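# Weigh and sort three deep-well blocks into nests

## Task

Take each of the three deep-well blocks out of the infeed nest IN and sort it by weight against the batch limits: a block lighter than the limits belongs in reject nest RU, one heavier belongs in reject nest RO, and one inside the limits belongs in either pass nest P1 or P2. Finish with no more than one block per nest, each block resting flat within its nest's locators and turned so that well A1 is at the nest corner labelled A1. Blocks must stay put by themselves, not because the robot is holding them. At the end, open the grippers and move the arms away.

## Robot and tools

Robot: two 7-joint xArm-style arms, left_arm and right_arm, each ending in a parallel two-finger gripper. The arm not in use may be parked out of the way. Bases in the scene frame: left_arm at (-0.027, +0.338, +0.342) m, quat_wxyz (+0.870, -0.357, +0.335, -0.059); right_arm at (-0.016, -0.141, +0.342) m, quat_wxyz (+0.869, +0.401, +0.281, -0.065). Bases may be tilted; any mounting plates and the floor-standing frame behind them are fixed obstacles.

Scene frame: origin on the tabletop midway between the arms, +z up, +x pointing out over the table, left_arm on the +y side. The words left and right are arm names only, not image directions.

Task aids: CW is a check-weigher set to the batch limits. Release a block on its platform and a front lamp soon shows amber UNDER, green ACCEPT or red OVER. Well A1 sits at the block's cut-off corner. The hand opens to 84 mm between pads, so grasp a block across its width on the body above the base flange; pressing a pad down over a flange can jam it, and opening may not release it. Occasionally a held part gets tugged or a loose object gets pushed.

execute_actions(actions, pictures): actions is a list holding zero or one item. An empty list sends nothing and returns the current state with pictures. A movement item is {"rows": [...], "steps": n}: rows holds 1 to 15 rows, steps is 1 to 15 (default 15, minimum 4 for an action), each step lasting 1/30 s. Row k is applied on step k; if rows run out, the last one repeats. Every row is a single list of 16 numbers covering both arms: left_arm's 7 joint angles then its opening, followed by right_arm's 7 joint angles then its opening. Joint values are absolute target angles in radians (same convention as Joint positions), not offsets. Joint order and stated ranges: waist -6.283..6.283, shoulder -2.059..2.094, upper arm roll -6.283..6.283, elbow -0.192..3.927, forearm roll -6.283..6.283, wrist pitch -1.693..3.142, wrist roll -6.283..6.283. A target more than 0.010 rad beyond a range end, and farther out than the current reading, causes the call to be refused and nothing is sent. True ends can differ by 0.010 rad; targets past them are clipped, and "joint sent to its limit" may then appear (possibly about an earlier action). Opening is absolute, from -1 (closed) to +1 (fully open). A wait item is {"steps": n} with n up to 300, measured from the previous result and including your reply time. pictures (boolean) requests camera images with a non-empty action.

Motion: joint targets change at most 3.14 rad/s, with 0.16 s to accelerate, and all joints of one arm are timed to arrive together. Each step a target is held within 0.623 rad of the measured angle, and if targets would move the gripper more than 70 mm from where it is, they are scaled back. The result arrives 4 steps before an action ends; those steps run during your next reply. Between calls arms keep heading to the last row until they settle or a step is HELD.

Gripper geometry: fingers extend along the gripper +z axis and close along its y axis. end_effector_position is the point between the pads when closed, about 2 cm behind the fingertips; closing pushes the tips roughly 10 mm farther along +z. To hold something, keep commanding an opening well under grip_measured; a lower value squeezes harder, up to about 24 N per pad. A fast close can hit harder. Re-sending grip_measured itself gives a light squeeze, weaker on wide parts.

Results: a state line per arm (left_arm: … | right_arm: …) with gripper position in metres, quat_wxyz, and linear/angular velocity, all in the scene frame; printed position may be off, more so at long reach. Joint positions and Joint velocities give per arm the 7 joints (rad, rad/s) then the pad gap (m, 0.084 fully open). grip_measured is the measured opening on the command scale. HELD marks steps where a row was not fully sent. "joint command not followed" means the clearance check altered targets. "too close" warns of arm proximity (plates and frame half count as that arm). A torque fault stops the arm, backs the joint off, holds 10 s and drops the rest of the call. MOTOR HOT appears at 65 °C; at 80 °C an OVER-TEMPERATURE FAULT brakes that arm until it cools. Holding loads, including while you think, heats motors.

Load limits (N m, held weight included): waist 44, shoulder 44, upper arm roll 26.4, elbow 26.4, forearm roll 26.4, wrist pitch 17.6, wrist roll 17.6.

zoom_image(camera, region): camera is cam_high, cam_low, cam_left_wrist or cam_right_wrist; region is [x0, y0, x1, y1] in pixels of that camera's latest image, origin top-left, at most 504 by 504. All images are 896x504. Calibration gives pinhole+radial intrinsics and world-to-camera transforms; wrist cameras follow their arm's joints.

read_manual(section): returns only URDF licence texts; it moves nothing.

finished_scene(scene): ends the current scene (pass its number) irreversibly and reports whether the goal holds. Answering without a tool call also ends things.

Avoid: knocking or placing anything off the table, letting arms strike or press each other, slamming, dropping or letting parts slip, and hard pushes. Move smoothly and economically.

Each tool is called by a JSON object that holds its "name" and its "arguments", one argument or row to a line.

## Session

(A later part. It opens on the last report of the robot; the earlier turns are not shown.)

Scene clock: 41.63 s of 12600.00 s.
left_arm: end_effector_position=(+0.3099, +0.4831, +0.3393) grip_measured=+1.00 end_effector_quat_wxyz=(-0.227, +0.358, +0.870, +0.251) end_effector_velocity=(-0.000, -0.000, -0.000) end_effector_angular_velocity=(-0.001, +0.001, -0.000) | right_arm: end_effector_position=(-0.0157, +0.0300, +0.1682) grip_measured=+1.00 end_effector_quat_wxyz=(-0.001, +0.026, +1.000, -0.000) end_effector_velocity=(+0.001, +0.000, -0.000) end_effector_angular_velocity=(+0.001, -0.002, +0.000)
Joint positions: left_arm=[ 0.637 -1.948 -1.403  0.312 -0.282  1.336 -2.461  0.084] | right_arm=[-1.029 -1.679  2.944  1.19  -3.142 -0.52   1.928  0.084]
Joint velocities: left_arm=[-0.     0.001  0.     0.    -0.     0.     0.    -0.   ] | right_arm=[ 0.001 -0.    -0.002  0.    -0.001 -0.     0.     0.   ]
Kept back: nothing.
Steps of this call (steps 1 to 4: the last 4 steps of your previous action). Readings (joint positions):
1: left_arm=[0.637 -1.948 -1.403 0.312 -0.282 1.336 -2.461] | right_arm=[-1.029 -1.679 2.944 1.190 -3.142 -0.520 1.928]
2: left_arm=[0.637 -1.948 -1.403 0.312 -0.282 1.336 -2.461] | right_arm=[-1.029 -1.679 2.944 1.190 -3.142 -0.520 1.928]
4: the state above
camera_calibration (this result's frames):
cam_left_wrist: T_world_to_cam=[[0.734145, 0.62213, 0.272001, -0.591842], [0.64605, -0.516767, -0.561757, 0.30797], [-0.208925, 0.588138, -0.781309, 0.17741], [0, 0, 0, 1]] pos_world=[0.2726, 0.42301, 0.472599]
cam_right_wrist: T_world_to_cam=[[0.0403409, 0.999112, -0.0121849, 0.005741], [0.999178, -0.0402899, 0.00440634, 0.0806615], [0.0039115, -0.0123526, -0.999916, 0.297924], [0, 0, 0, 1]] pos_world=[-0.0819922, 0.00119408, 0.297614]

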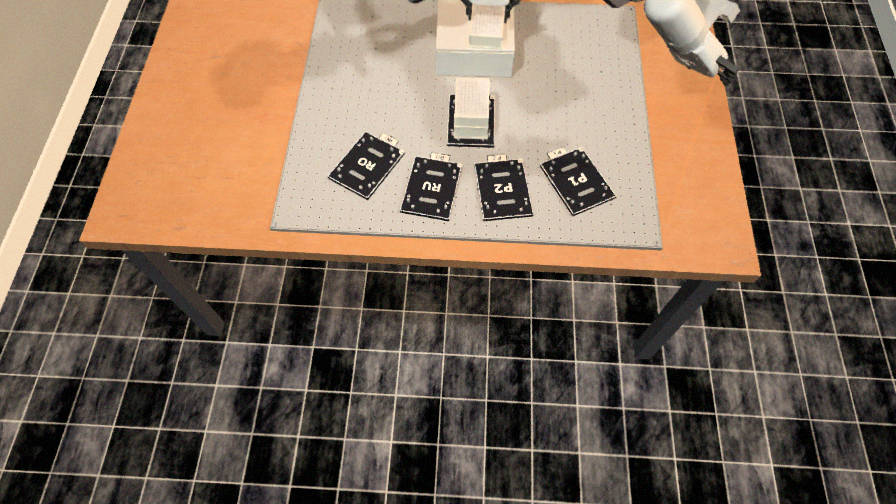

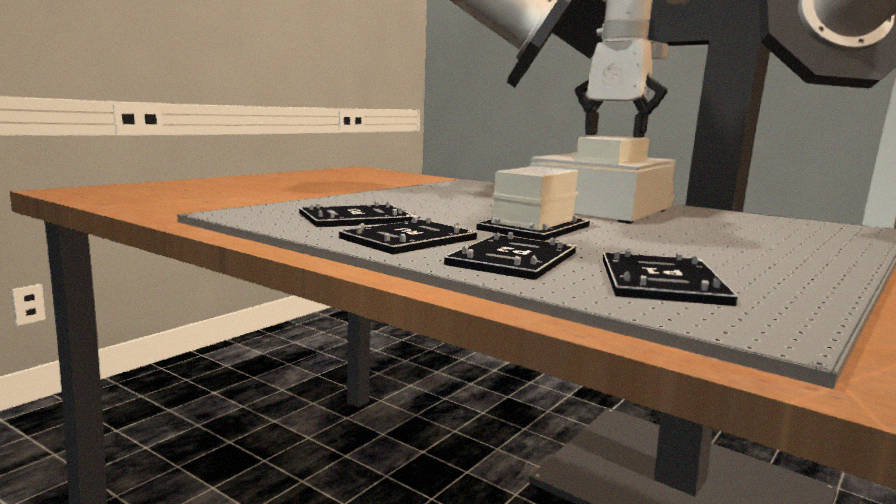

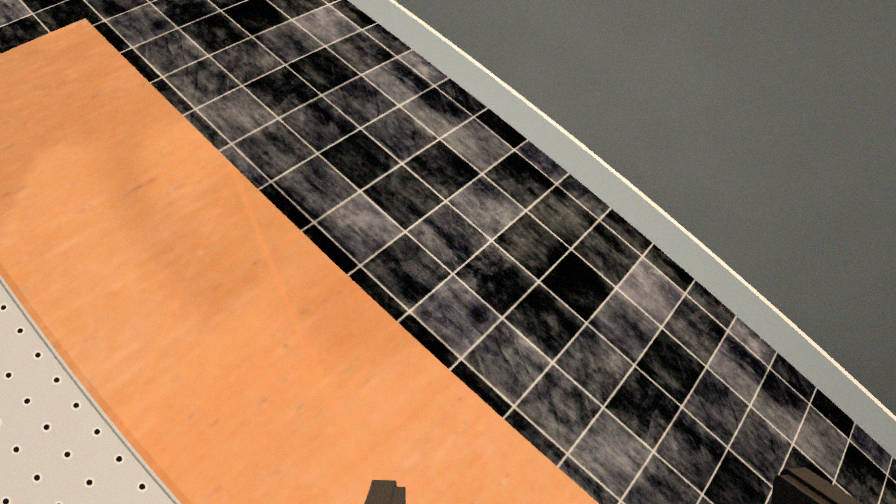

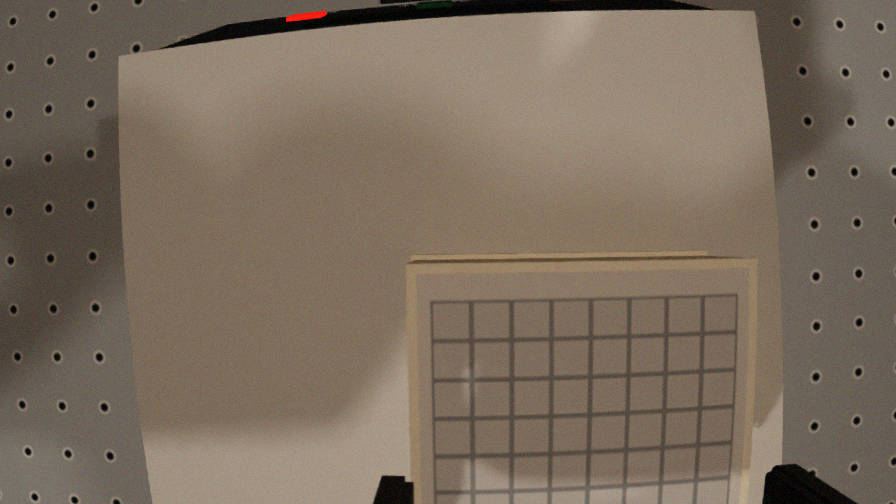

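{"name": "execute_actions", "arguments": {
  "actions": [
    {"rows":[[0.637,-1.948,-1.403,0.312,-0.282,1.336,-2.461,1,-1.029,-1.675,2.944,1.183,-3.1416,-0.517,1.928,1],[0.637,-1.948,-1.403,0.312,-0.282,1.336,-2.461,1,-1.029,-1.675,2.944,1.183,-3.1416,-0.517,1.928,1],[0.637,-1.948,-1.403,0.312,-0.282,1.336,-2.461,1,-1.029,-1.675,2.944,1.183,-3.1416,-0.517,1.928,1],[0.637,-1.948,-1.403,0.312,-0.282,1.336,-2.461,1,-1.033,-1.696,2.9435,1.189,-3.1416,-0.502,1.928,1],[0.637,-1.948,-1.403,0.312,-0.282,1.336,-2.461,1,-1.033,-1.696,2.9435,1.189,-3.1416,-0.502,1.928,1],[0.637,-1.948,-1.403,0.312,-0.282,1.336,-2.461,1,-1.037,-1.717,2.943,1.196,-3.1416,-0.487,1.928,1],[0.637,-1.948,-1.403,0.312,-0.282,1.336,-2.461,1,-1.037,-1.717,2.943,1.196,-3.1416,-0.487,1.928,1],[0.637,-1.948,-1.403,0.312,-0.282,1.336,-2.461,1,-1.041,-1.738,2.9425,1.202,-3.1416,-0.472,1.928,1],[0.637,-1.948,-1.403,0.312,-0.282,1.336,-2.461,1,-1.041,-1.738,2.9425,1.202,-3.1416,-0.472,1.928,1],[0.637,-1.948,-1.403,0.312,-0.282,1.336,-2.461,1,-1.0456,-1.7595,2.942,1.209,-3.1416,-0.457,1.928,1]],"steps":15}
  ]
}}

{"name": "execute_actions", "arguments": {
  "actions": [
    {"rows":[[0.637,-1.948,-1.403,0.312,-0.282,1.336,-2.461,1,-1.0456,-1.7595,2.942,1.209,-3.1416,-0.457,1.928,-1]],"steps":15}
  ],
  "pictures": true
}}

Scene clock: 42.50 s of 12600.00 s.
left_arm: end_effector_position=(+0.3099, +0.4831, +0.3393) grip_measured=+1.00 end_effector_quat_wxyz=(-0.227, +0.358, +0.870, +0.251) end_effector_velocity=(+0.000, +0.000, +0.000) end_effector_angular_velocity=(+0.001, -0.002, -0.001) | right_arm: end_effector_position=(-0.0154, +0.0285, +0.1416) grip_measured=+1.00 end_effector_quat_wxyz=(-0.001, +0.026, +1.000, -0.000) end_effector_velocity=(-0.003, +0.000, -0.130) end_effector_angular_velocity=(+0.002, +0.004, +0.002)
Joint positions: left_arm=[ 0.637 -1.948 -1.403  0.312 -0.282  1.336 -2.461  0.084] | right_arm=[-1.042 -1.742  2.942  1.203 -3.142 -0.469  1.928  0.084]
Joint velocities: left_arm=[ 0.    -0.001 -0.001 -0.    -0.    -0.002 -0.     0.   ] | right_arm=[-0.068 -0.331 -0.007  0.112 -0.     0.229  0.001 -0.   ]
Steps of this call (steps 1 to 15: the robot went on to your last target; steps 16 to 26: the first 11 steps of this action). Readings (joint positions):
16: left_arm=[0.637 -1.948 -1.403 0.312 -0.282 1.336 -2.461] | right_arm=[-1.029 -1.679 2.944 1.190 -3.142 -0.520 1.928]
17: left_arm=[0.637 -1.948 -1.403 0.312 -0.282 1.336 -2.461] | right_arm=[-1.029 -1.677 2.944 1.187 -3.142 -0.519 1.928]
19: left_arm=[0.637 -1.948 -1.403 0.312 -0.282 1.336 -2.461] | right_arm=[-1.029 -1.676 2.944 1.184 -3.142 -0.517 1.928]
23: left_arm=[0.637 -1.948 -1.403 0.312 -0.282 1.336 -2.461] | right_arm=[-1.036 -1.709 2.943 1.194 -3.142 -0.492 1.928]
26: the state above

Scene clock: 43.00 s of 12600.00 s.
left_arm: end_effector_position=(+0.3099, +0.4831, +0.3393) grip_measured=+1.00 end_effector_quat_wxyz=(-0.227, +0.358, +0.870, +0.251) end_effector_velocity=(+0.000, -0.000, +0.000) end_effector_angular_velocity=(+0.000, -0.000, -0.000) | right_arm: end_effector_position=(-0.0156, +0.0286, +0.1348) grip_measured=+0.96 end_effector_quat_wxyz=(-0.001, +0.026, +1.000, -0.000) end_effector_velocity=(-0.001, -0.000, -0.000) end_effector_angular_velocity=(-0.000, +0.001, +0.002)
Joint positions: left_arm=[ 0.637 -1.948 -1.403  0.312 -0.282  1.336 -2.461  0.084] | right_arm=[-1.046 -1.759  2.942  1.209 -3.142 -0.457  1.928  0.083]
Joint velocities: left_arm=[-0. -0. -0.  0. -0.  0. -0.  0.] | right_arm=[ 0.    -0.001  0.002  0.    -0.001  0.     0.    -0.   ]
Steps of this call (steps 1 to 4: the last 4 steps of your previous action; steps 5 to 15: the first 11 steps of this action). Readings (joint positions):
5: left_arm=[0.637 -1.948 -1.403 0.312 -0.282 1.336 -2.461] | right_arm=[-1.046 -1.760 2.942 1.208 -3.142 -0.457 1.928]
6: left_arm=[0.637 -1.948 -1.403 0.312 -0.282 1.336 -2.461] | right_arm=[-1.046 -1.760 2.942 1.209 -3.142 -0.457 1.928]
8: left_arm=[0.637 -1.948 -1.403 0.312 -0.282 1.336 -2.461] | right_arm=[-1.046 -1.759 2.942 1.209 -3.142 -0.457 1.928]
12: left_arm=[0.637 -1.948 -1.403 0.312 -0.282 1.336 -2.461] | right_arm=[-1.046 -1.759 2.942 1.209 -3.142 -0.457 1.928]
15: the state above
camera_calibration (this result's frames):
cam_left_wrist: T_world_to_cam=[[0.734145, 0.62213, 0.272001, -0.591842], [0.64605, -0.516767, -0.561757, 0.30797], [-0.208925, 0.588138, -0.781309, 0.17741], [0, 0, 0, 1]] pos_world=[0.2726, 0.42301, 0.472599]
cam_right_wrist: T_world_to_cam=[[0.0401969, 0.999114, -0.0124565, 0.00679166], [0.999186, -0.0401499, 0.00400456, 0.0806388], [0.00350089, -0.0126073, -0.999914, 0.26452], [0, 0, 0, 1]] pos_world=[-0.0817722, -0.000213119, 0.264259]

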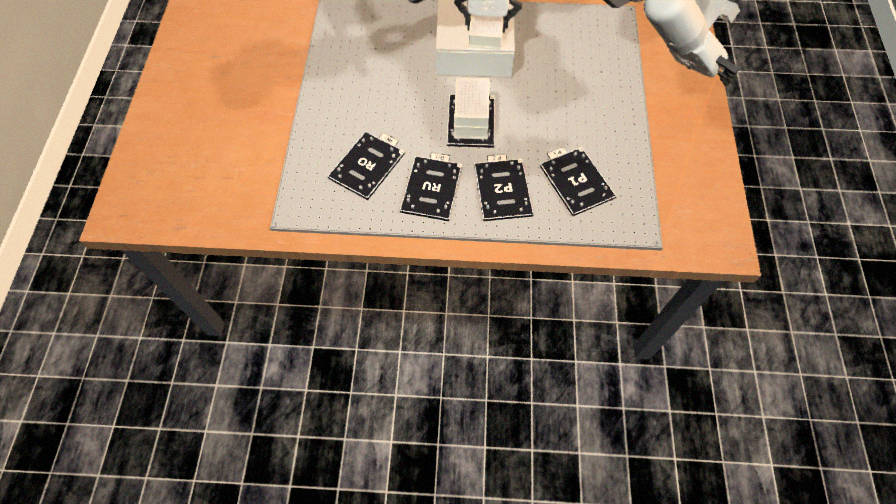

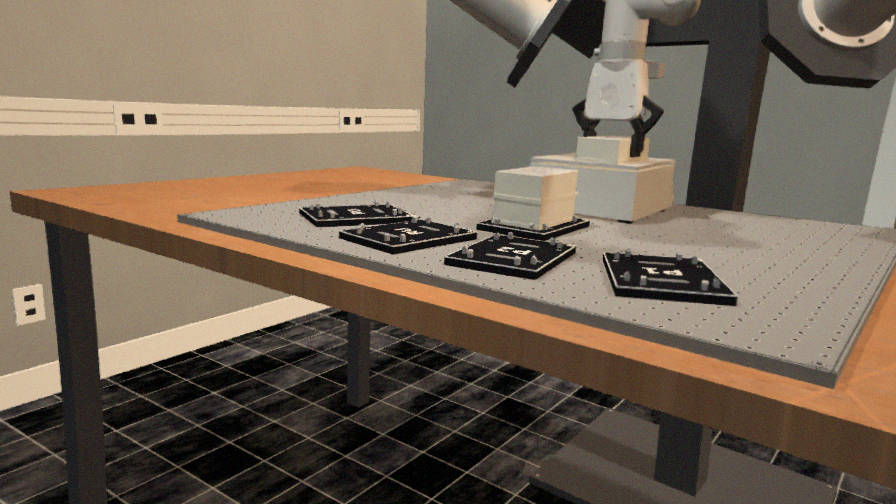

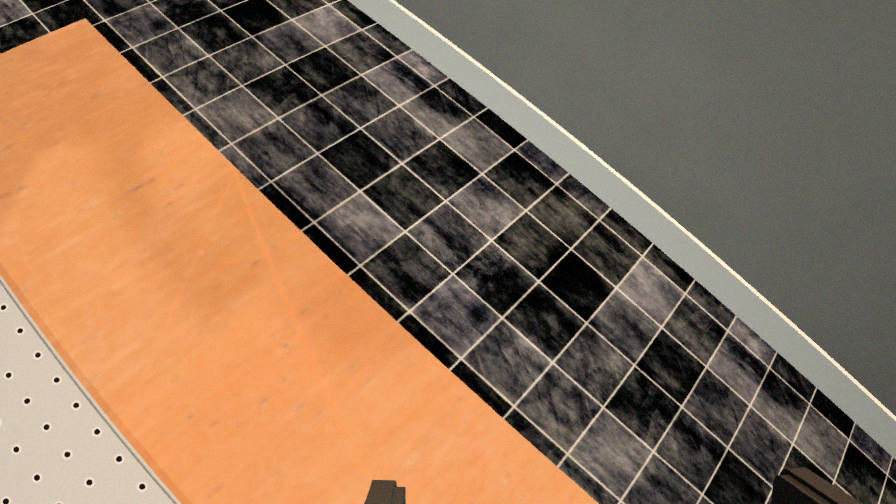

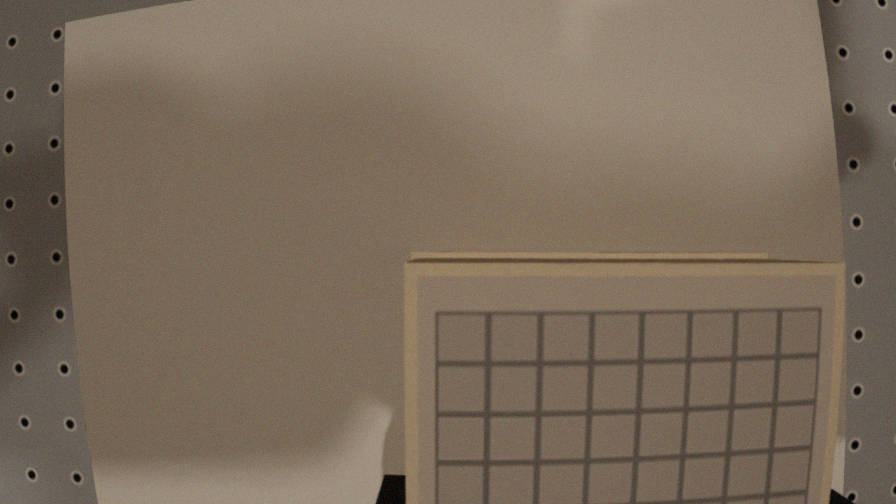

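{"name": "execute_actions", "arguments": {
  "actions": [
    {"rows":[[0.637,-1.948,-1.403,0.312,-0.282,1.336,-2.461,1,-1.0178,-1.6291,2.9456,1.1849,-3.1416,-0.5658,1.928,-1]],"steps":12}
  ]
}}

{"name": "execute_actions", "arguments": {
  "actions": [
    {"rows":[[0.637,-1.948,-1.403,0.312,-0.282,1.336,-2.461,1,-1.1931,-1.3192,2.4322,1.0526,-3.1416,-0.6438,3.2,-1]],"steps":15}
  ]
}}

{"name": "execute_actions", "arguments": {
  "actions": [
    {"steps":8}
  ]
}}

{"name": "execute_actions", "arguments": {
  "actions": [
    {"rows":[[0.637,-1.948,-1.403,0.312,-0.282,1.336,-2.461,1,-1.5909,-1.0028,1.7304,0.779,-3.1416,-0.1835,3.9763,-1]],"steps":15}
  ]
}}

{"name": "execute_actions", "arguments": {
  "actions": [
    {"steps":30}
  ],
  "pictures": true
}}

Scene clock: 44.03 s of 12600.00 s.
left_arm: end_effector_position=(+0.3099, +0.4831, +0.3393) grip_measured=+1.00 end_effector_quat_wxyz=(-0.227, +0.358, +0.870, +0.251) end_effector_velocity=(-0.000, +0.000, -0.000) end_effector_angular_velocity=(+0.001, +0.000, -0.000) | right_arm: end_effector_position=(-0.0180, +0.0369, +0.1941) grip_measured=+0.96 end_effector_quat_wxyz=(-0.003, +0.025, +1.000, +0.008) end_effector_velocity=(+0.014, -0.055, -0.020) end_effector_angular_velocity=(-0.141, -0.039, +0.003)
Joint positions: left_arm=[ 0.637 -1.948 -1.403  0.312 -0.282  1.336 -2.461  0.084] | right_arm=[-1.016 -1.623  2.945  1.192 -3.142 -0.564  1.928  0.083]
Joint velocities: left_arm=[ 0.    -0.    -0.001 -0.    -0.     0.    -0.     0.   ] | right_arm=[-0.005 -0.023  0.006 -0.079  0.002 -0.044 -0.    -0.   ]
Steps of this call (steps 1 to 4: the last 4 steps of your previous action; steps 5 to 15: the robot went on to your last target; steps 16 to 23: nothing new was sent; steps 24 to 31: the first 8 steps of this action). Readings (joint positions):
24: left_arm=[0.637 -1.948 -1.403 0.312 -0.282 1.336 -2.461] | right_arm=[-1.045 -1.759 2.942 1.209 -3.142 -0.458 1.928]
25: left_arm=[0.637 -1.948 -1.403 0.312 -0.282 1.336 -2.461] | right_arm=[-1.044 -1.752 2.942 1.206 -3.142 -0.466 1.928]
27: left_arm=[0.637 -1.948 -1.403 0.312 -0.282 1.336 -2.461] | right_arm=[-1.032 -1.694 2.944 1.190 -3.142 -0.518 1.928]
31: the state above

Scene clock: 44.53 s of 12600.00 s.
left_arm: end_effector_position=(+0.3099, +0.4831, +0.3393) grip_measured=+1.00 end_effector_quat_wxyz=(-0.227, +0.358, +0.870, +0.251) end_effector_velocity=(-0.001, +0.000, -0.000) end_effector_angular_velocity=(-0.002, +0.002, +0.001) | right_arm: end_effector_position=(+0.1237, +0.0363, +0.2342) grip_measured=+0.96 end_effector_quat_wxyz=(+0.006, +0.434, +0.901, +0.012) end_effector_velocity=(+0.421, -0.089, +0.106) end_effector_angular_velocity=(+0.042, +0.082, -3.455)
Joint positions: left_arm=[ 0.637 -1.948 -1.403  0.312 -0.282  1.336 -2.461  0.084] | right_arm=[-1.126 -1.442  2.633  1.105 -3.142 -0.613  2.42   0.083]
Joint velocities: left_arm=[-0.     0.002  0.001 -0.001 -0.     0.    -0.     0.   ] | right_arm=[-0.328  0.594 -0.979 -0.247 -0.003 -0.148  2.287  0.   ]
Steps of this call (steps 1 to 4: the last 4 steps of your previous action; steps 5 to 15: the first 11 steps of this action). Readings (joint positions):
5: left_arm=[0.637 -1.948 -1.403 0.312 -0.282 1.336 -2.461] | right_arm=[-1.019 -1.631 2.945 1.183 -3.142 -0.566 1.929]
6: left_arm=[0.637 -1.948 -1.403 0.312 -0.282 1.336 -2.461] | right_arm=[-1.022 -1.627 2.940 1.181 -3.141 -0.567 1.940]
8: left_arm=[0.637 -1.948 -1.403 0.312 -0.282 1.336 -2.461] | right_arm=[-1.040 -1.595 2.891 1.165 -3.140 -0.575 2.011]
12: left_arm=[0.637 -1.948 -1.403 0.312 -0.282 1.336 -2.461] | right_arm=[-1.092 -1.503 2.734 1.131 -3.142 -0.597 2.218]
15: the state above

Scene clock: 44.80 s of 12600.00 s.
left_arm: end_effector_position=(+0.3099, +0.4831, +0.3393) grip_measured=+1.00 end_effector_quat_wxyz=(-0.227, +0.358, +0.870, +0.251) end_effector_velocity=(-0.000, +0.000, +0.000) end_effector_angular_velocity=(+0.000, -0.000, +0.000) | right_arm: end_effector_position=(+0.1992, +0.0067, +0.2493) grip_measured=+0.96 end_effector_quat_wxyz=(+0.000, +0.793, +0.609, +0.001) end_effector_velocity=(+0.107, -0.064, +0.015) end_effector_angular_velocity=(-0.033, +0.060, -1.869)
Joint positions: left_arm=[ 0.637 -1.948 -1.403  0.312 -0.282  1.336 -2.461  0.084] | right_arm=[-1.189 -1.328  2.445  1.056 -3.142 -0.642  3.123  0.083]
Joint velocities: left_arm=[-0.    -0.    -0.     0.     0.     0.001 -0.    -0.   ] | right_arm=[-0.101  0.179 -0.293 -0.08   0.001 -0.046  1.501 -0.   ]
Kept back: nothing.
Steps of this call (steps 1 to 4: the last 4 steps of your previous action; steps 5 to 8: the robot went on to your last target). Readings (joint positions):
1: left_arm=[0.637 -1.948 -1.403 0.312 -0.282 1.336 -2.461] | right_arm=[-1.136 -1.422 2.601 1.097 -3.142 -0.618 2.501]
2: left_arm=[0.637 -1.948 -1.403 0.312 -0.282 1.336 -2.461] | right_arm=[-1.147 -1.404 2.570 1.089 -3.142 -0.622 2.590]
4: left_arm=[0.637 -1.948 -1.403 0.312 -0.282 1.336 -2.461] | right_arm=[-1.165 -1.370 2.515 1.075 -3.142 -0.631 2.789]
8: the state above

Scene clock: 45.17 s of 12600.00 s.
left_arm: end_effector_position=(+0.3099, +0.4831, +0.3393) grip_measured=+1.00 end_effector_quat_wxyz=(-0.227, +0.358, +0.870, +0.251) end_effector_velocity=(-0.000, -0.000, -0.000) end_effector_angular_velocity=(+0.000, +0.001, -0.001) | right_arm: end_effector_position=(+0.3183, -0.0869, +0.1908) grip_measured=+0.96 end_effector_quat_wxyz=(-0.031, +0.980, +0.197, +0.001) end_effector_velocity=(+0.273, -0.424, -0.216) end_effector_angular_velocity=(-0.044, +0.127, -2.785)
Joint positions: left_arm=[ 0.637 -1.948 -1.403  0.312 -0.282  1.336 -2.461  0.084] | right_arm=[-1.391 -1.162  2.093  0.917 -3.142 -0.413  3.553  0.083]
Joint velocities: left_arm=[ 0.     0.    -0.001  0.     0.     0.     0.     0.   ] | right_arm=[-0.613  0.482 -1.11  -0.419 -0.002  0.686  1.267 -0.   ]
Steps of this call (steps 1 to 11: the first 11 steps of this action). Readings (joint positions):
1: left_arm=[0.637 -1.948 -1.403 0.312 -0.282 1.336 -2.461] | right_arm=[-1.192 -1.322 2.437 1.053 -3.142 -0.642 3.164]
2: left_arm=[0.637 -1.948 -1.403 0.312 -0.282 1.336 -2.461] | right_arm=[-1.198 -1.316 2.427 1.049 -3.141 -0.634 3.196]
4: left_arm=[0.637 -1.948 -1.403 0.312 -0.282 1.336 -2.461] | right_arm=[-1.236 -1.281 2.369 1.021 -3.140 -0.582 3.266]
8: left_arm=[0.637 -1.948 -1.403 0.312 -0.282 1.336 -2.461] | right_arm=[-1.330 -1.211 2.204 0.959 -3.141 -0.482 3.425]
11: the state above

Scene clock: 46.17 s of 12600.00 s.
left_arm: end_effector_position=(+0.3099, +0.4831, +0.3393) grip_measured=+1.00 end_effector_quat_wxyz=(-0.227, +0.358, +0.870, +0.251) end_effector_velocity=(+0.001, -0.001, +0.000) end_effector_angular_velocity=(+0.000, -0.002, -0.002) | right_arm: end_effector_position=(+0.3576, -0.2538, +0.1201) grip_measured=+0.96 end_effector_quat_wxyz=(+0.000, +0.966, -0.259, -0.000) end_effector_velocity=(-0.000, +0.000, -0.000) end_effector_angular_velocity=(+0.001, +0.001, +0.000)
Joint positions: left_arm=[ 0.637 -1.948 -1.403  0.312 -0.282  1.336 -2.461  0.084] | right_arm=[-1.591 -1.003  1.731  0.779 -3.142 -0.184  3.976  0.083]
Joint velocities: left_arm=[ 0.    -0.001 -0.     0.002  0.    -0.001 -0.     0.   ] | right_arm=[-0.001  0.001  0.001 -0.    -0.     0.001 -0.    -0.   ]
Kept back: nothing.
Steps of this call (steps 1 to 4: the last 4 steps of your previous action; steps 5 to 30: the robot went on to your last target). Readings (joint positions):
1: left_arm=[0.637 -1.948 -1.403 0.312 -0.282 1.336 -2.461] | right_arm=[-1.411 -1.146 2.056 0.903 -3.142 -0.390 3.595]
2: left_arm=[0.637 -1.948 -1.403 0.312 -0.282 1.336 -2.461] | right_arm=[-1.432 -1.130 2.020 0.890 -3.142 -0.367 3.637]
4: left_arm=[0.637 -1.948 -1.403 0.312 -0.282 1.336 -2.461] | right_arm=[-1.471 -1.099 1.949 0.862 -3.142 -0.322 3.721]
8: left_arm=[0.637 -1.948 -1.403 0.312 -0.282 1.336 -2.461] | right_arm=[-1.548 -1.037 1.808 0.809 -3.142 -0.233 3.884]
30: the state above
All arms were judged still, so your last target was given up. Only a new action makes them travel on or press farther. Fingers that are still opening or closing keep moving.
camera_calibration (this result's frames):
cam_left_wrist: T_world_to_cam=[[0.734146, 0.62213, 0.272001, -0.591842], [0.64605, -0.516767, -0.561757, 0.30797], [-0.208925, 0.588138, -0.781309, 0.17741], [0, 0, 0, 1]] pos_world=[0.2726, 0.42301, 0.472599]
cam_right_wrist: T_world_to_cam=[[-0.489971, -0.871656, -0.0119922, -0.0115616], [-0.871738, 0.489934, 0.00605217, 0.499867], [0.00059997, 0.0134194, -0.99991, 0.252616], [0, 0, 0, 1]] pos_world=[0.429937, -0.25837, 0.249429]

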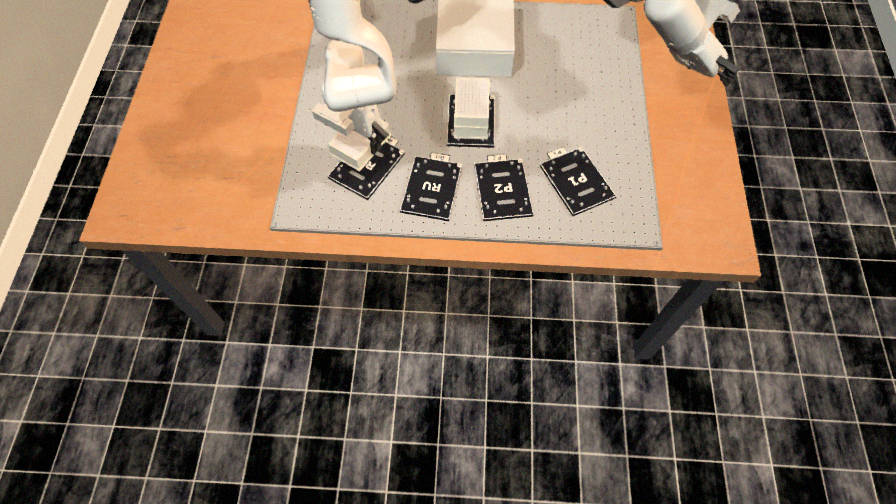

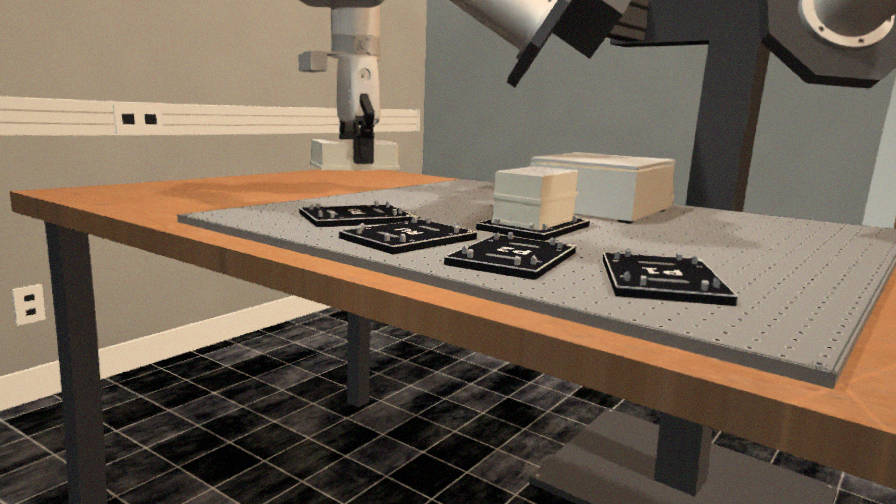

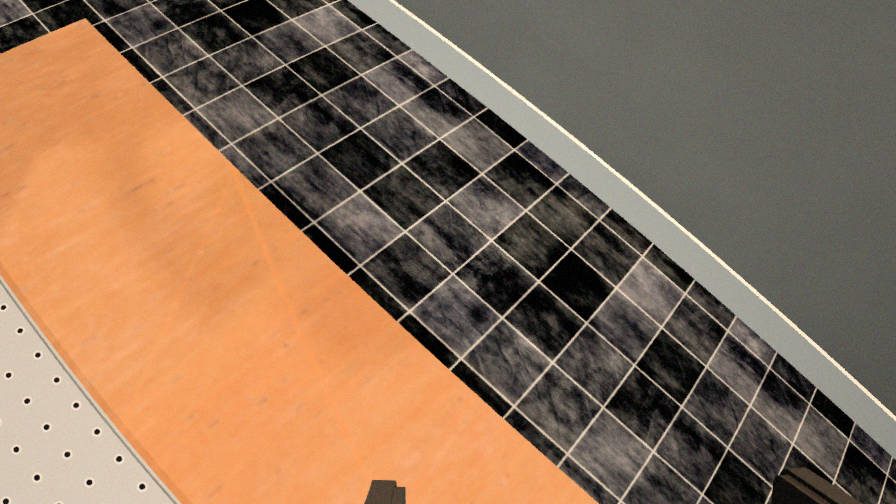

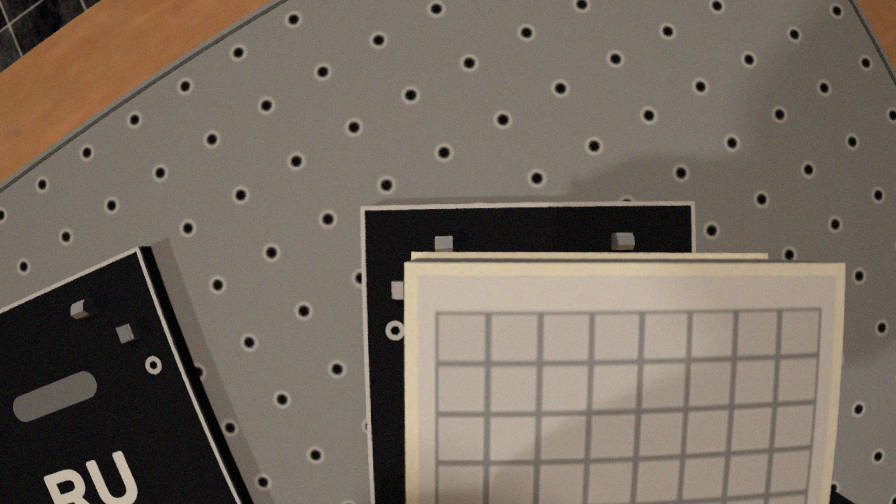

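{"name": "execute_actions", "arguments": {
  "actions": [
    {"rows":[[0.637,-1.948,-1.403,0.312,-0.282,1.336,-2.461,1,-1.792,-1.0467,1.8426,0.8576,-3.1416,-0.085,3.9737,-1]],"steps":15}
  ]
}}

{"name": "execute_actions", "arguments": {
  "actions": [
    {"steps":8}
  ],
  "pictures": true
}}

Scene clock: 46.87 s of 12600.00 s.
left_arm: end_effector_position=(+0.3099, +0.4831, +0.3393) grip_measured=+1.00 end_effector_quat_wxyz=(-0.227, +0.358, +0.870, +0.251) end_effector_velocity=(+0.000, -0.000, +0.000) end_effector_angular_velocity=(+0.001, -0.001, -0.001) | right_arm: end_effector_position=(+0.3579, -0.2515, +0.0679) grip_measured=+0.96 end_effector_quat_wxyz=(+0.001, +0.967, -0.253, -0.001) end_effector_velocity=(+0.032, +0.027, +0.011) end_effector_angular_velocity=(+0.047, -0.071, +0.021)
Joint positions: left_arm=[ 0.637 -1.948 -1.403  0.312 -0.282  1.336 -2.461  0.084] | right_arm=[-1.792 -1.047  1.842  0.857 -3.142 -0.085  3.974  0.083]
Joint velocities: left_arm=[-0.    -0.002 -0.001  0.001 -0.     0.001 -0.     0.   ] | right_arm=[ 0.042  0.01   0.01   0.036  0.001  0.008 -0.     0.   ]
Steps of this call (steps 1 to 10: nothing new was sent; steps 11 to 21: the first 11 steps of this action). Readings (joint positions):
11: left_arm=[0.637 -1.948 -1.403 0.312 -0.282 1.336 -2.461] | right_arm=[-1.592 -1.003 1.731 0.779 -3.142 -0.183 3.976]
12: left_arm=[0.637 -1.948 -1.403 0.312 -0.282 1.336 -2.461] | right_arm=[-1.600 -1.005 1.736 0.783 -3.142 -0.178 3.976]
14: left_arm=[0.637 -1.948 -1.403 0.312 -0.282 1.336 -2.461] | right_arm=[-1.668 -1.020 1.776 0.813 -3.142 -0.143 3.975]
18: left_arm=[0.637 -1.948 -1.403 0.312 -0.282 1.336 -2.461] | right_arm=[-1.792 -1.047 1.840 0.853 -3.142 -0.088 3.974]
21: the state above

Scene clock: 47.13 s of 12600.00 s.
left_arm: end_effector_position=(+0.3099, +0.4831, +0.3393) grip_measured=+1.00 end_effector_quat_wxyz=(-0.227, +0.358, +0.870, +0.251) end_effector_velocity=(+0.000, -0.000, -0.000) end_effector_angular_velocity=(+0.001, +0.000, -0.002) | right_arm: end_effector_position=(+0.3586, -0.2508, +0.0682) grip_measured=+0.96 end_effector_quat_wxyz=(-0.000, +0.967, -0.253, -0.000) end_effector_velocity=(-0.001, -0.001, -0.001) end_effector_angular_velocity=(-0.002, +0.002, -0.001)
Joint positions: left_arm=[ 0.637 -1.948 -1.403  0.312 -0.282  1.336 -2.461  0.084] | right_arm=[-1.791 -1.046  1.842  0.857 -3.142 -0.085  3.974  0.083]
Joint velocities: left_arm=[ 0.     0.001 -0.002  0.     0.    -0.001  0.     0.   ] | right_arm=[-0.004 -0.001  0.001 -0.     0.     0.001 -0.     0.   ]
Kept back: nothing.
Steps of this call (steps 1 to 4: the last 4 steps of your previous action; steps 5 to 8: the robot went on to your last target). Readings (joint positions):
1: left_arm=[0.637 -1.948 -1.403 0.312 -0.282 1.336 -2.461] | right_arm=[-1.791 -1.046 1.842 0.858 -3.142 -0.085 3.974]
2: left_arm=[0.637 -1.948 -1.403 0.312 -0.282 1.336 -2.461] | right_arm=[-1.791 -1.046 1.842 0.858 -3.142 -0.085 3.974]
4: left_arm=[0.637 -1.948 -1.403 0.312 -0.282 1.336 -2.461] | right_arm=[-1.791 -1.046 1.842 0.858 -3.142 -0.085 3.974]
8: the state above
camera_calibration (this result's frames):
cam_left_wrist: T_world_to_cam=[[0.734146, 0.62213, 0.272001, -0.591842], [0.64605, -0.516767, -0.561757, 0.30797], [-0.208925, 0.588138, -0.781309, 0.17741], [0, 0, 0, 1]] pos_world=[0.2726, 0.42301, 0.472599]
cam_right_wrist: T_world_to_cam=[[-0.479608, -0.877398, -0.0121857, -0.014169], [-0.877483, 0.47957, 0.0060685, 0.499036], [0.000519377, 0.0136032, -0.999907, 0.200751], [0, 0, 0, 1]] pos_world=[0.430996, -0.254485, 0.197532]

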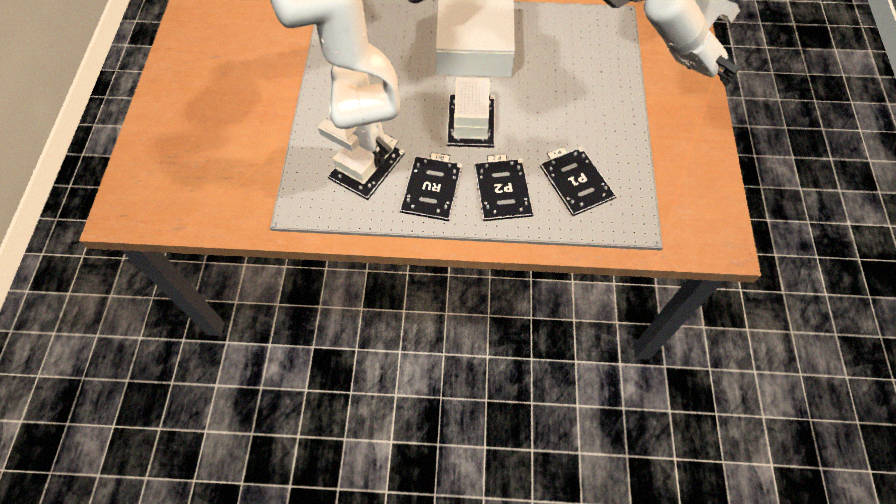

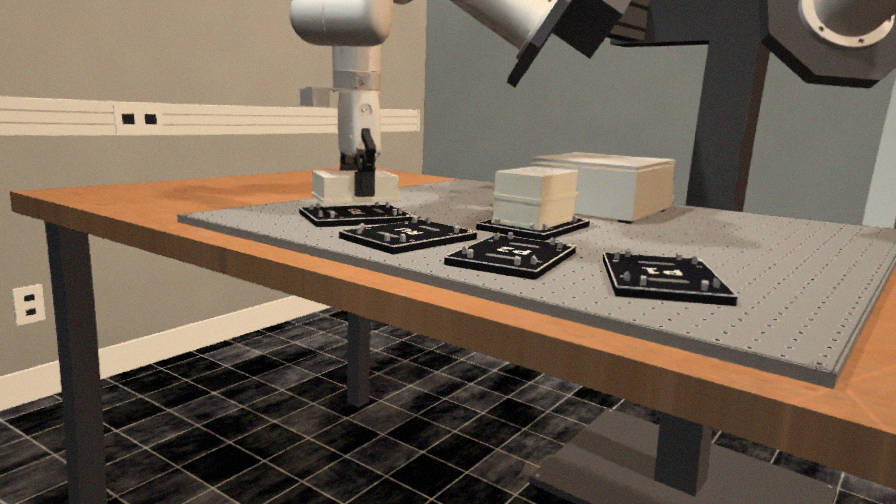

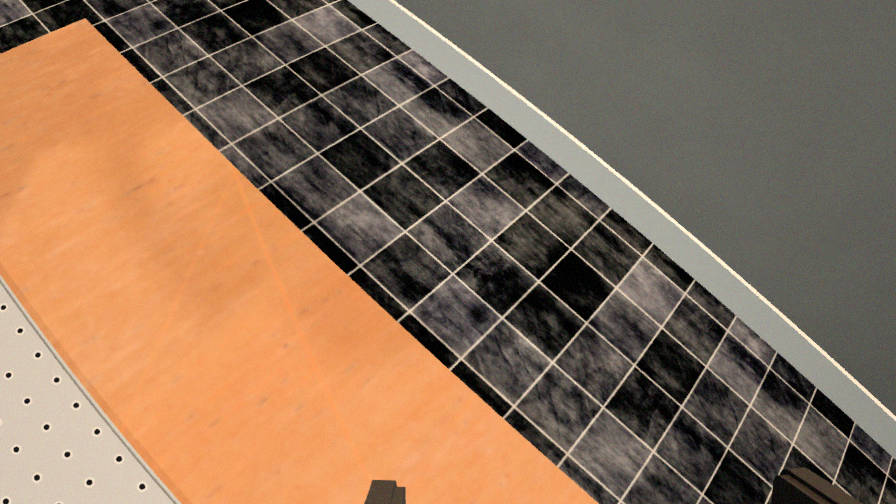

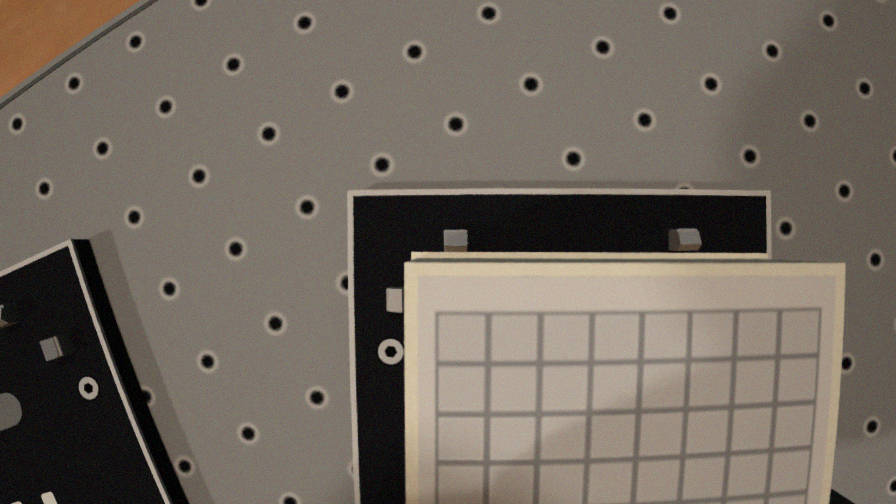

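{"name": "execute_actions", "arguments": {
  "actions": [
    {"rows":[[0.637,-1.948,-1.403,0.312,-0.282,1.336,-2.461,1,-1.813,-1.052,1.853,0.8675,-3.1416,-0.0756,3.9737,-1],[0.637,-1.948,-1.403,0.312,-0.282,1.336,-2.461,1,-1.813,-1.052,1.853,0.8675,-3.1416,-0.0756,3.9737,-1],[0.637,-1.948,-1.403,0.312,-0.282,1.336,-2.461,1,-1.8345,-1.058,1.8635,0.8775,-3.1416,-0.066,3.9737,-1],[0.637,-1.948,-1.403,0.312,-0.282,1.336,-2.461,1,-1.8345,-1.058,1.8635,0.8775,-3.1416,-0.066,3.9737,-1],[0.637,-1.948,-1.403,0.312,-0.282,1.336,-2.461,1,-1.856,-1.0635,1.874,0.8875,-3.1416,-0.057,3.9737,-1],[0.637,-1.948,-1.403,0.312,-0.282,1.336,-2.461,1,-1.856,-1.0635,1.874,0.8875,-3.1416,-0.057,3.9737,-1],[0.637,-1.948,-1.403,0.312,-0.282,1.336,-2.461,1,-1.8769,-1.069,1.8844,0.8973,-3.1416,-0.0474,3.9737,-1]],"steps":15}
  ]
}}

{"name": "execute_actions", "arguments": {
  "actions": [
    {"rows":[[0.637,-1.948,-1.403,0.312,-0.282,1.336,-2.461,1,-1.8769,-1.069,1.8844,0.8973,-3.1416,-0.0474,3.9737,1]],"steps":15}
  ]
}}

{"name": "execute_actions", "arguments": {
  "actions": [
    {"rows":[[0.637,-1.948,-1.403,0.312,-0.282,1.336,-2.461,1,-1.792,-1.0467,1.8426,0.8576,-3.1416,-0.085,3.9737,1]],"steps":15}
  ],
  "pictures": true
}}

Scene clock: 47.93 s of 12600.00 s.
left_arm: end_effector_position=(+0.3099, +0.4831, +0.3393) grip_measured=+1.00 end_effector_quat_wxyz=(-0.227, +0.358, +0.870, +0.251) end_effector_velocity=(-0.000, +0.000, -0.000) end_effector_angular_velocity=(-0.001, -0.000, +0.001) | right_arm: end_effector_position=(+0.3588, -0.2502, +0.0456) grip_measured=+0.96 end_effector_quat_wxyz=(-0.000, +0.968, -0.252, -0.000) end_effector_velocity=(+0.004, -0.003, -0.010) end_effector_angular_velocity=(-0.002, -0.007, -0.009)
Joint positions: left_arm=[ 0.637 -1.948 -1.403  0.312 -0.282  1.336 -2.461  0.084] | right_arm=[-1.875 -1.069  1.885  0.897 -3.142 -0.048  3.973  0.083]
Joint velocities: left_arm=[ 0.     0.001  0.002 -0.001  0.    -0.001 -0.     0.   ] | right_arm=[-0.037 -0.007  0.008  0.021  0.001  0.017 -0.001  0.001]
Steps of this call (steps 1 to 13: the robot went on to your last target; steps 14 to 24: the first 11 steps of this action). Readings (joint positions):
14: left_arm=[0.637 -1.948 -1.403 0.312 -0.282 1.336 -2.461] | right_arm=[-1.793 -1.047 1.843 0.858 -3.142 -0.085 3.974]
15: left_arm=[0.637 -1.948 -1.403 0.312 -0.282 1.336 -2.461] | right_arm=[-1.798 -1.048 1.846 0.861 -3.142 -0.082 3.974]
17: left_arm=[0.637 -1.948 -1.403 0.312 -0.282 1.336 -2.461] | right_arm=[-1.817 -1.053 1.855 0.870 -3.142 -0.074 3.974]
21: left_arm=[0.637 -1.948 -1.403 0.312 -0.282 1.336 -2.461] | right_arm=[-1.859 -1.064 1.877 0.889 -3.142 -0.056 3.973]
24: the state above

Scene clock: 48.43 s of 12600.00 s.
left_arm: end_effector_position=(+0.3099, +0.4831, +0.3393) grip_measured=+1.00 end_effector_quat_wxyz=(-0.227, +0.358, +0.870, +0.251) end_effector_velocity=(+0.001, -0.001, +0.000) end_effector_angular_velocity=(-0.001, -0.001, -0.001) | right_arm: end_effector_position=(+0.3586, -0.2509, +0.0449) grip_measured=+1.00 end_effector_quat_wxyz=(-0.000, +0.967, -0.253, -0.000) end_effector_velocity=(-0.000, -0.001, +0.000) end_effector_angular_velocity=(-0.002, +0.002, +0.004)
Joint positions: left_arm=[ 0.637 -1.948 -1.403  0.312 -0.282  1.336 -2.461  0.084] | right_arm=[-1.877 -1.069  1.884  0.897 -3.141 -0.047  3.974  0.084]
Joint velocities: left_arm=[ 0.     0.     0.001  0.002  0.    -0.     0.     0.   ] | right_arm=[ 0.    -0.    -0.002 -0.    -0.003 -0.003 -0.002  0.   ]
Steps of this call (steps 1 to 4: the last 4 steps of your previous action; steps 5 to 15: the first 11 steps of this action). Readings (joint positions):
5: left_arm=[0.637 -1.948 -1.403 0.312 -0.282 1.336 -2.461] | right_arm=[-1.875 -1.069 1.885 0.897 -3.142 -0.048 3.973]
6: left_arm=[0.637 -1.948 -1.403 0.312 -0.282 1.336 -2.461] | right_arm=[-1.876 -1.069 1.885 0.897 -3.142 -0.048 3.973]
8: left_arm=[0.637 -1.948 -1.403 0.312 -0.282 1.336 -2.461] | right_arm=[-1.876 -1.069 1.885 0.898 -3.141 -0.047 3.974]
12: left_arm=[0.637 -1.948 -1.403 0.312 -0.282 1.336 -2.461] | right_arm=[-1.877 -1.069 1.884 0.897 -3.141 -0.046 3.974]
15: the state above

Scene clock: 48.93 s of 12600.00 s.
left_arm: end_effector_position=(+0.3099, +0.4831, +0.3393) grip_measured=+1.00 end_effector_quat_wxyz=(-0.227, +0.358, +0.870, +0.251) end_effector_velocity=(-0.001, -0.000, -0.000) end_effector_angular_velocity=(-0.001, +0.003, +0.000) | right_arm: end_effector_position=(+0.3586, -0.2510, +0.0679) grip_measured=+1.00 end_effector_quat_wxyz=(+0.000, +0.967, -0.253, -0.000) end_effector_velocity=(+0.000, +0.001, -0.001) end_effector_angular_velocity=(+0.001, -0.000, -0.000)
Joint positions: left_arm=[ 0.637 -1.948 -1.403  0.312 -0.282  1.336 -2.461  0.084] | right_arm=[-1.792 -1.047  1.842  0.858 -3.142 -0.085  3.974  0.084]
Joint velocities: left_arm=[-0.     0.002 -0.    -0.    -0.     0.001 -0.     0.   ] | right_arm=[-0.005 -0.001  0.003  0.003  0.001  0.002 -0.    -0.   ]
Steps of this call (steps 1 to 4: the last 4 steps of your previous action; steps 5 to 15: the first 11 steps of this action). Readings (joint positions):
5: left_arm=[0.637 -1.948 -1.403 0.312 -0.282 1.336 -2.461] | right_arm=[-1.876 -1.069 1.884 0.897 -3.142 -0.048 3.974]
6: left_arm=[0.637 -1.948 -1.403 0.312 -0.282 1.336 -2.461] | right_arm=[-1.868 -1.067 1.879 0.893 -3.141 -0.052 3.974]
8: left_arm=[0.637 -1.948 -1.403 0.312 -0.282 1.336 -2.461] | right_arm=[-1.819 -1.054 1.855 0.870 -3.142 -0.073 3.974]
12: left_arm=[0.637 -1.948 -1.403 0.312 -0.282 1.336 -2.461] | right_arm=[-1.791 -1.047 1.842 0.858 -3.142 -0.085 3.974]
15: the state above
camera_calibration (this result's frames):
cam_left_wrist: T_world_to_cam=[[0.734145, 0.62213, 0.272001, -0.591842], [0.64605, -0.516767, -0.561757, 0.30797], [-0.208925, 0.588138, -0.781309, 0.17741], [0, 0, 0, 1]] pos_world=[0.2726, 0.42301, 0.472599]
cam_right_wrist: T_world_to_cam=[[-0.479916, -0.877236, -0.0117357, -0.0142862], [-0.877314, 0.479878, 0.00608217, 0.4991], [0.000296201, 0.0132148, -0.999913, 0.200461], [0, 0, 0, 1]] pos_world=[0.430952, -0.254688, 0.197241]

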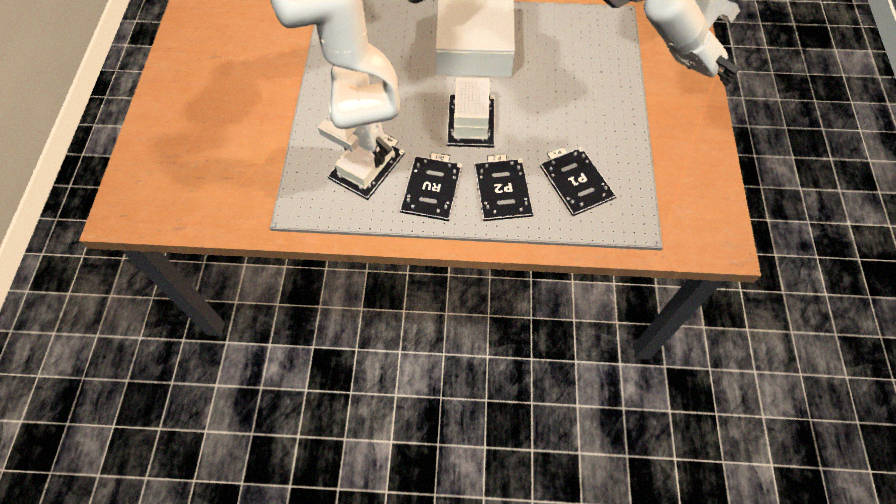

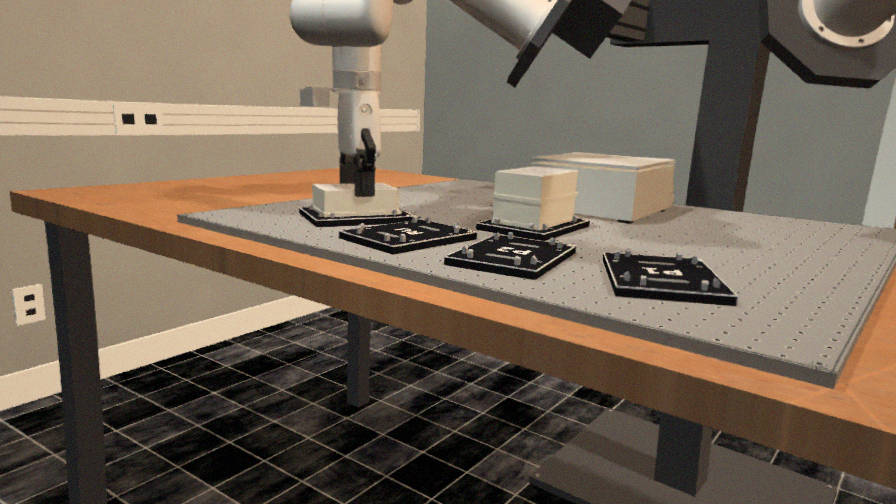

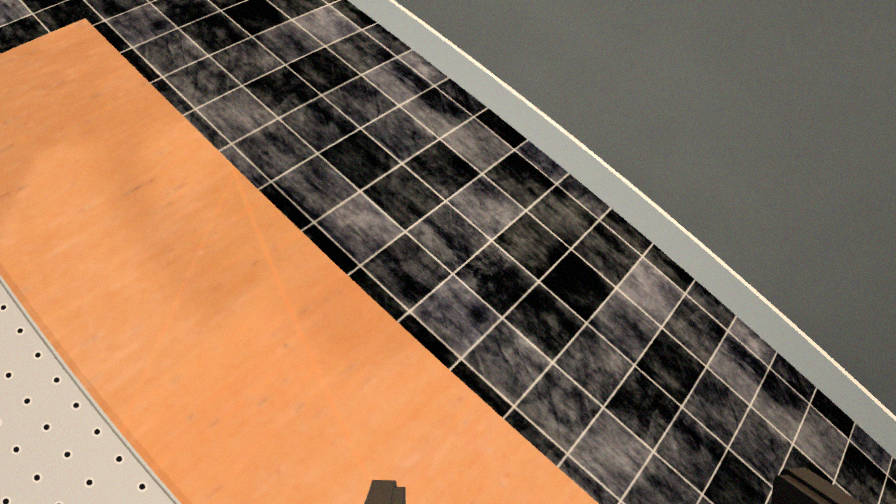

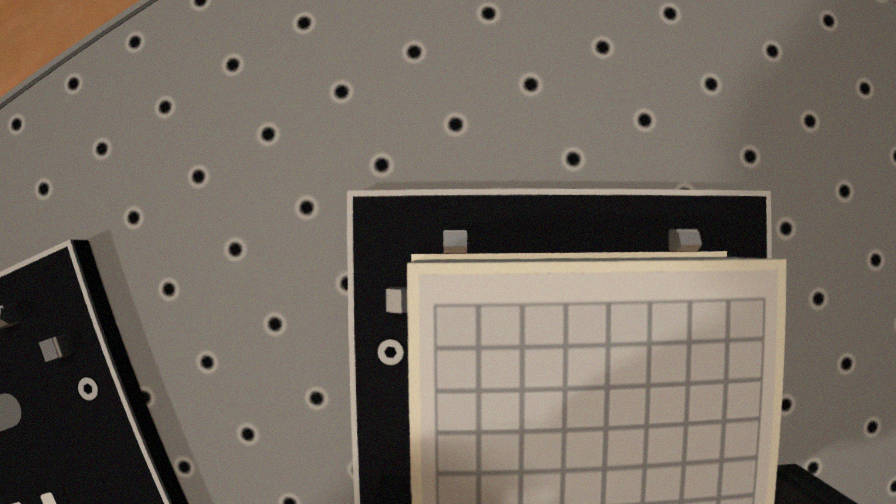

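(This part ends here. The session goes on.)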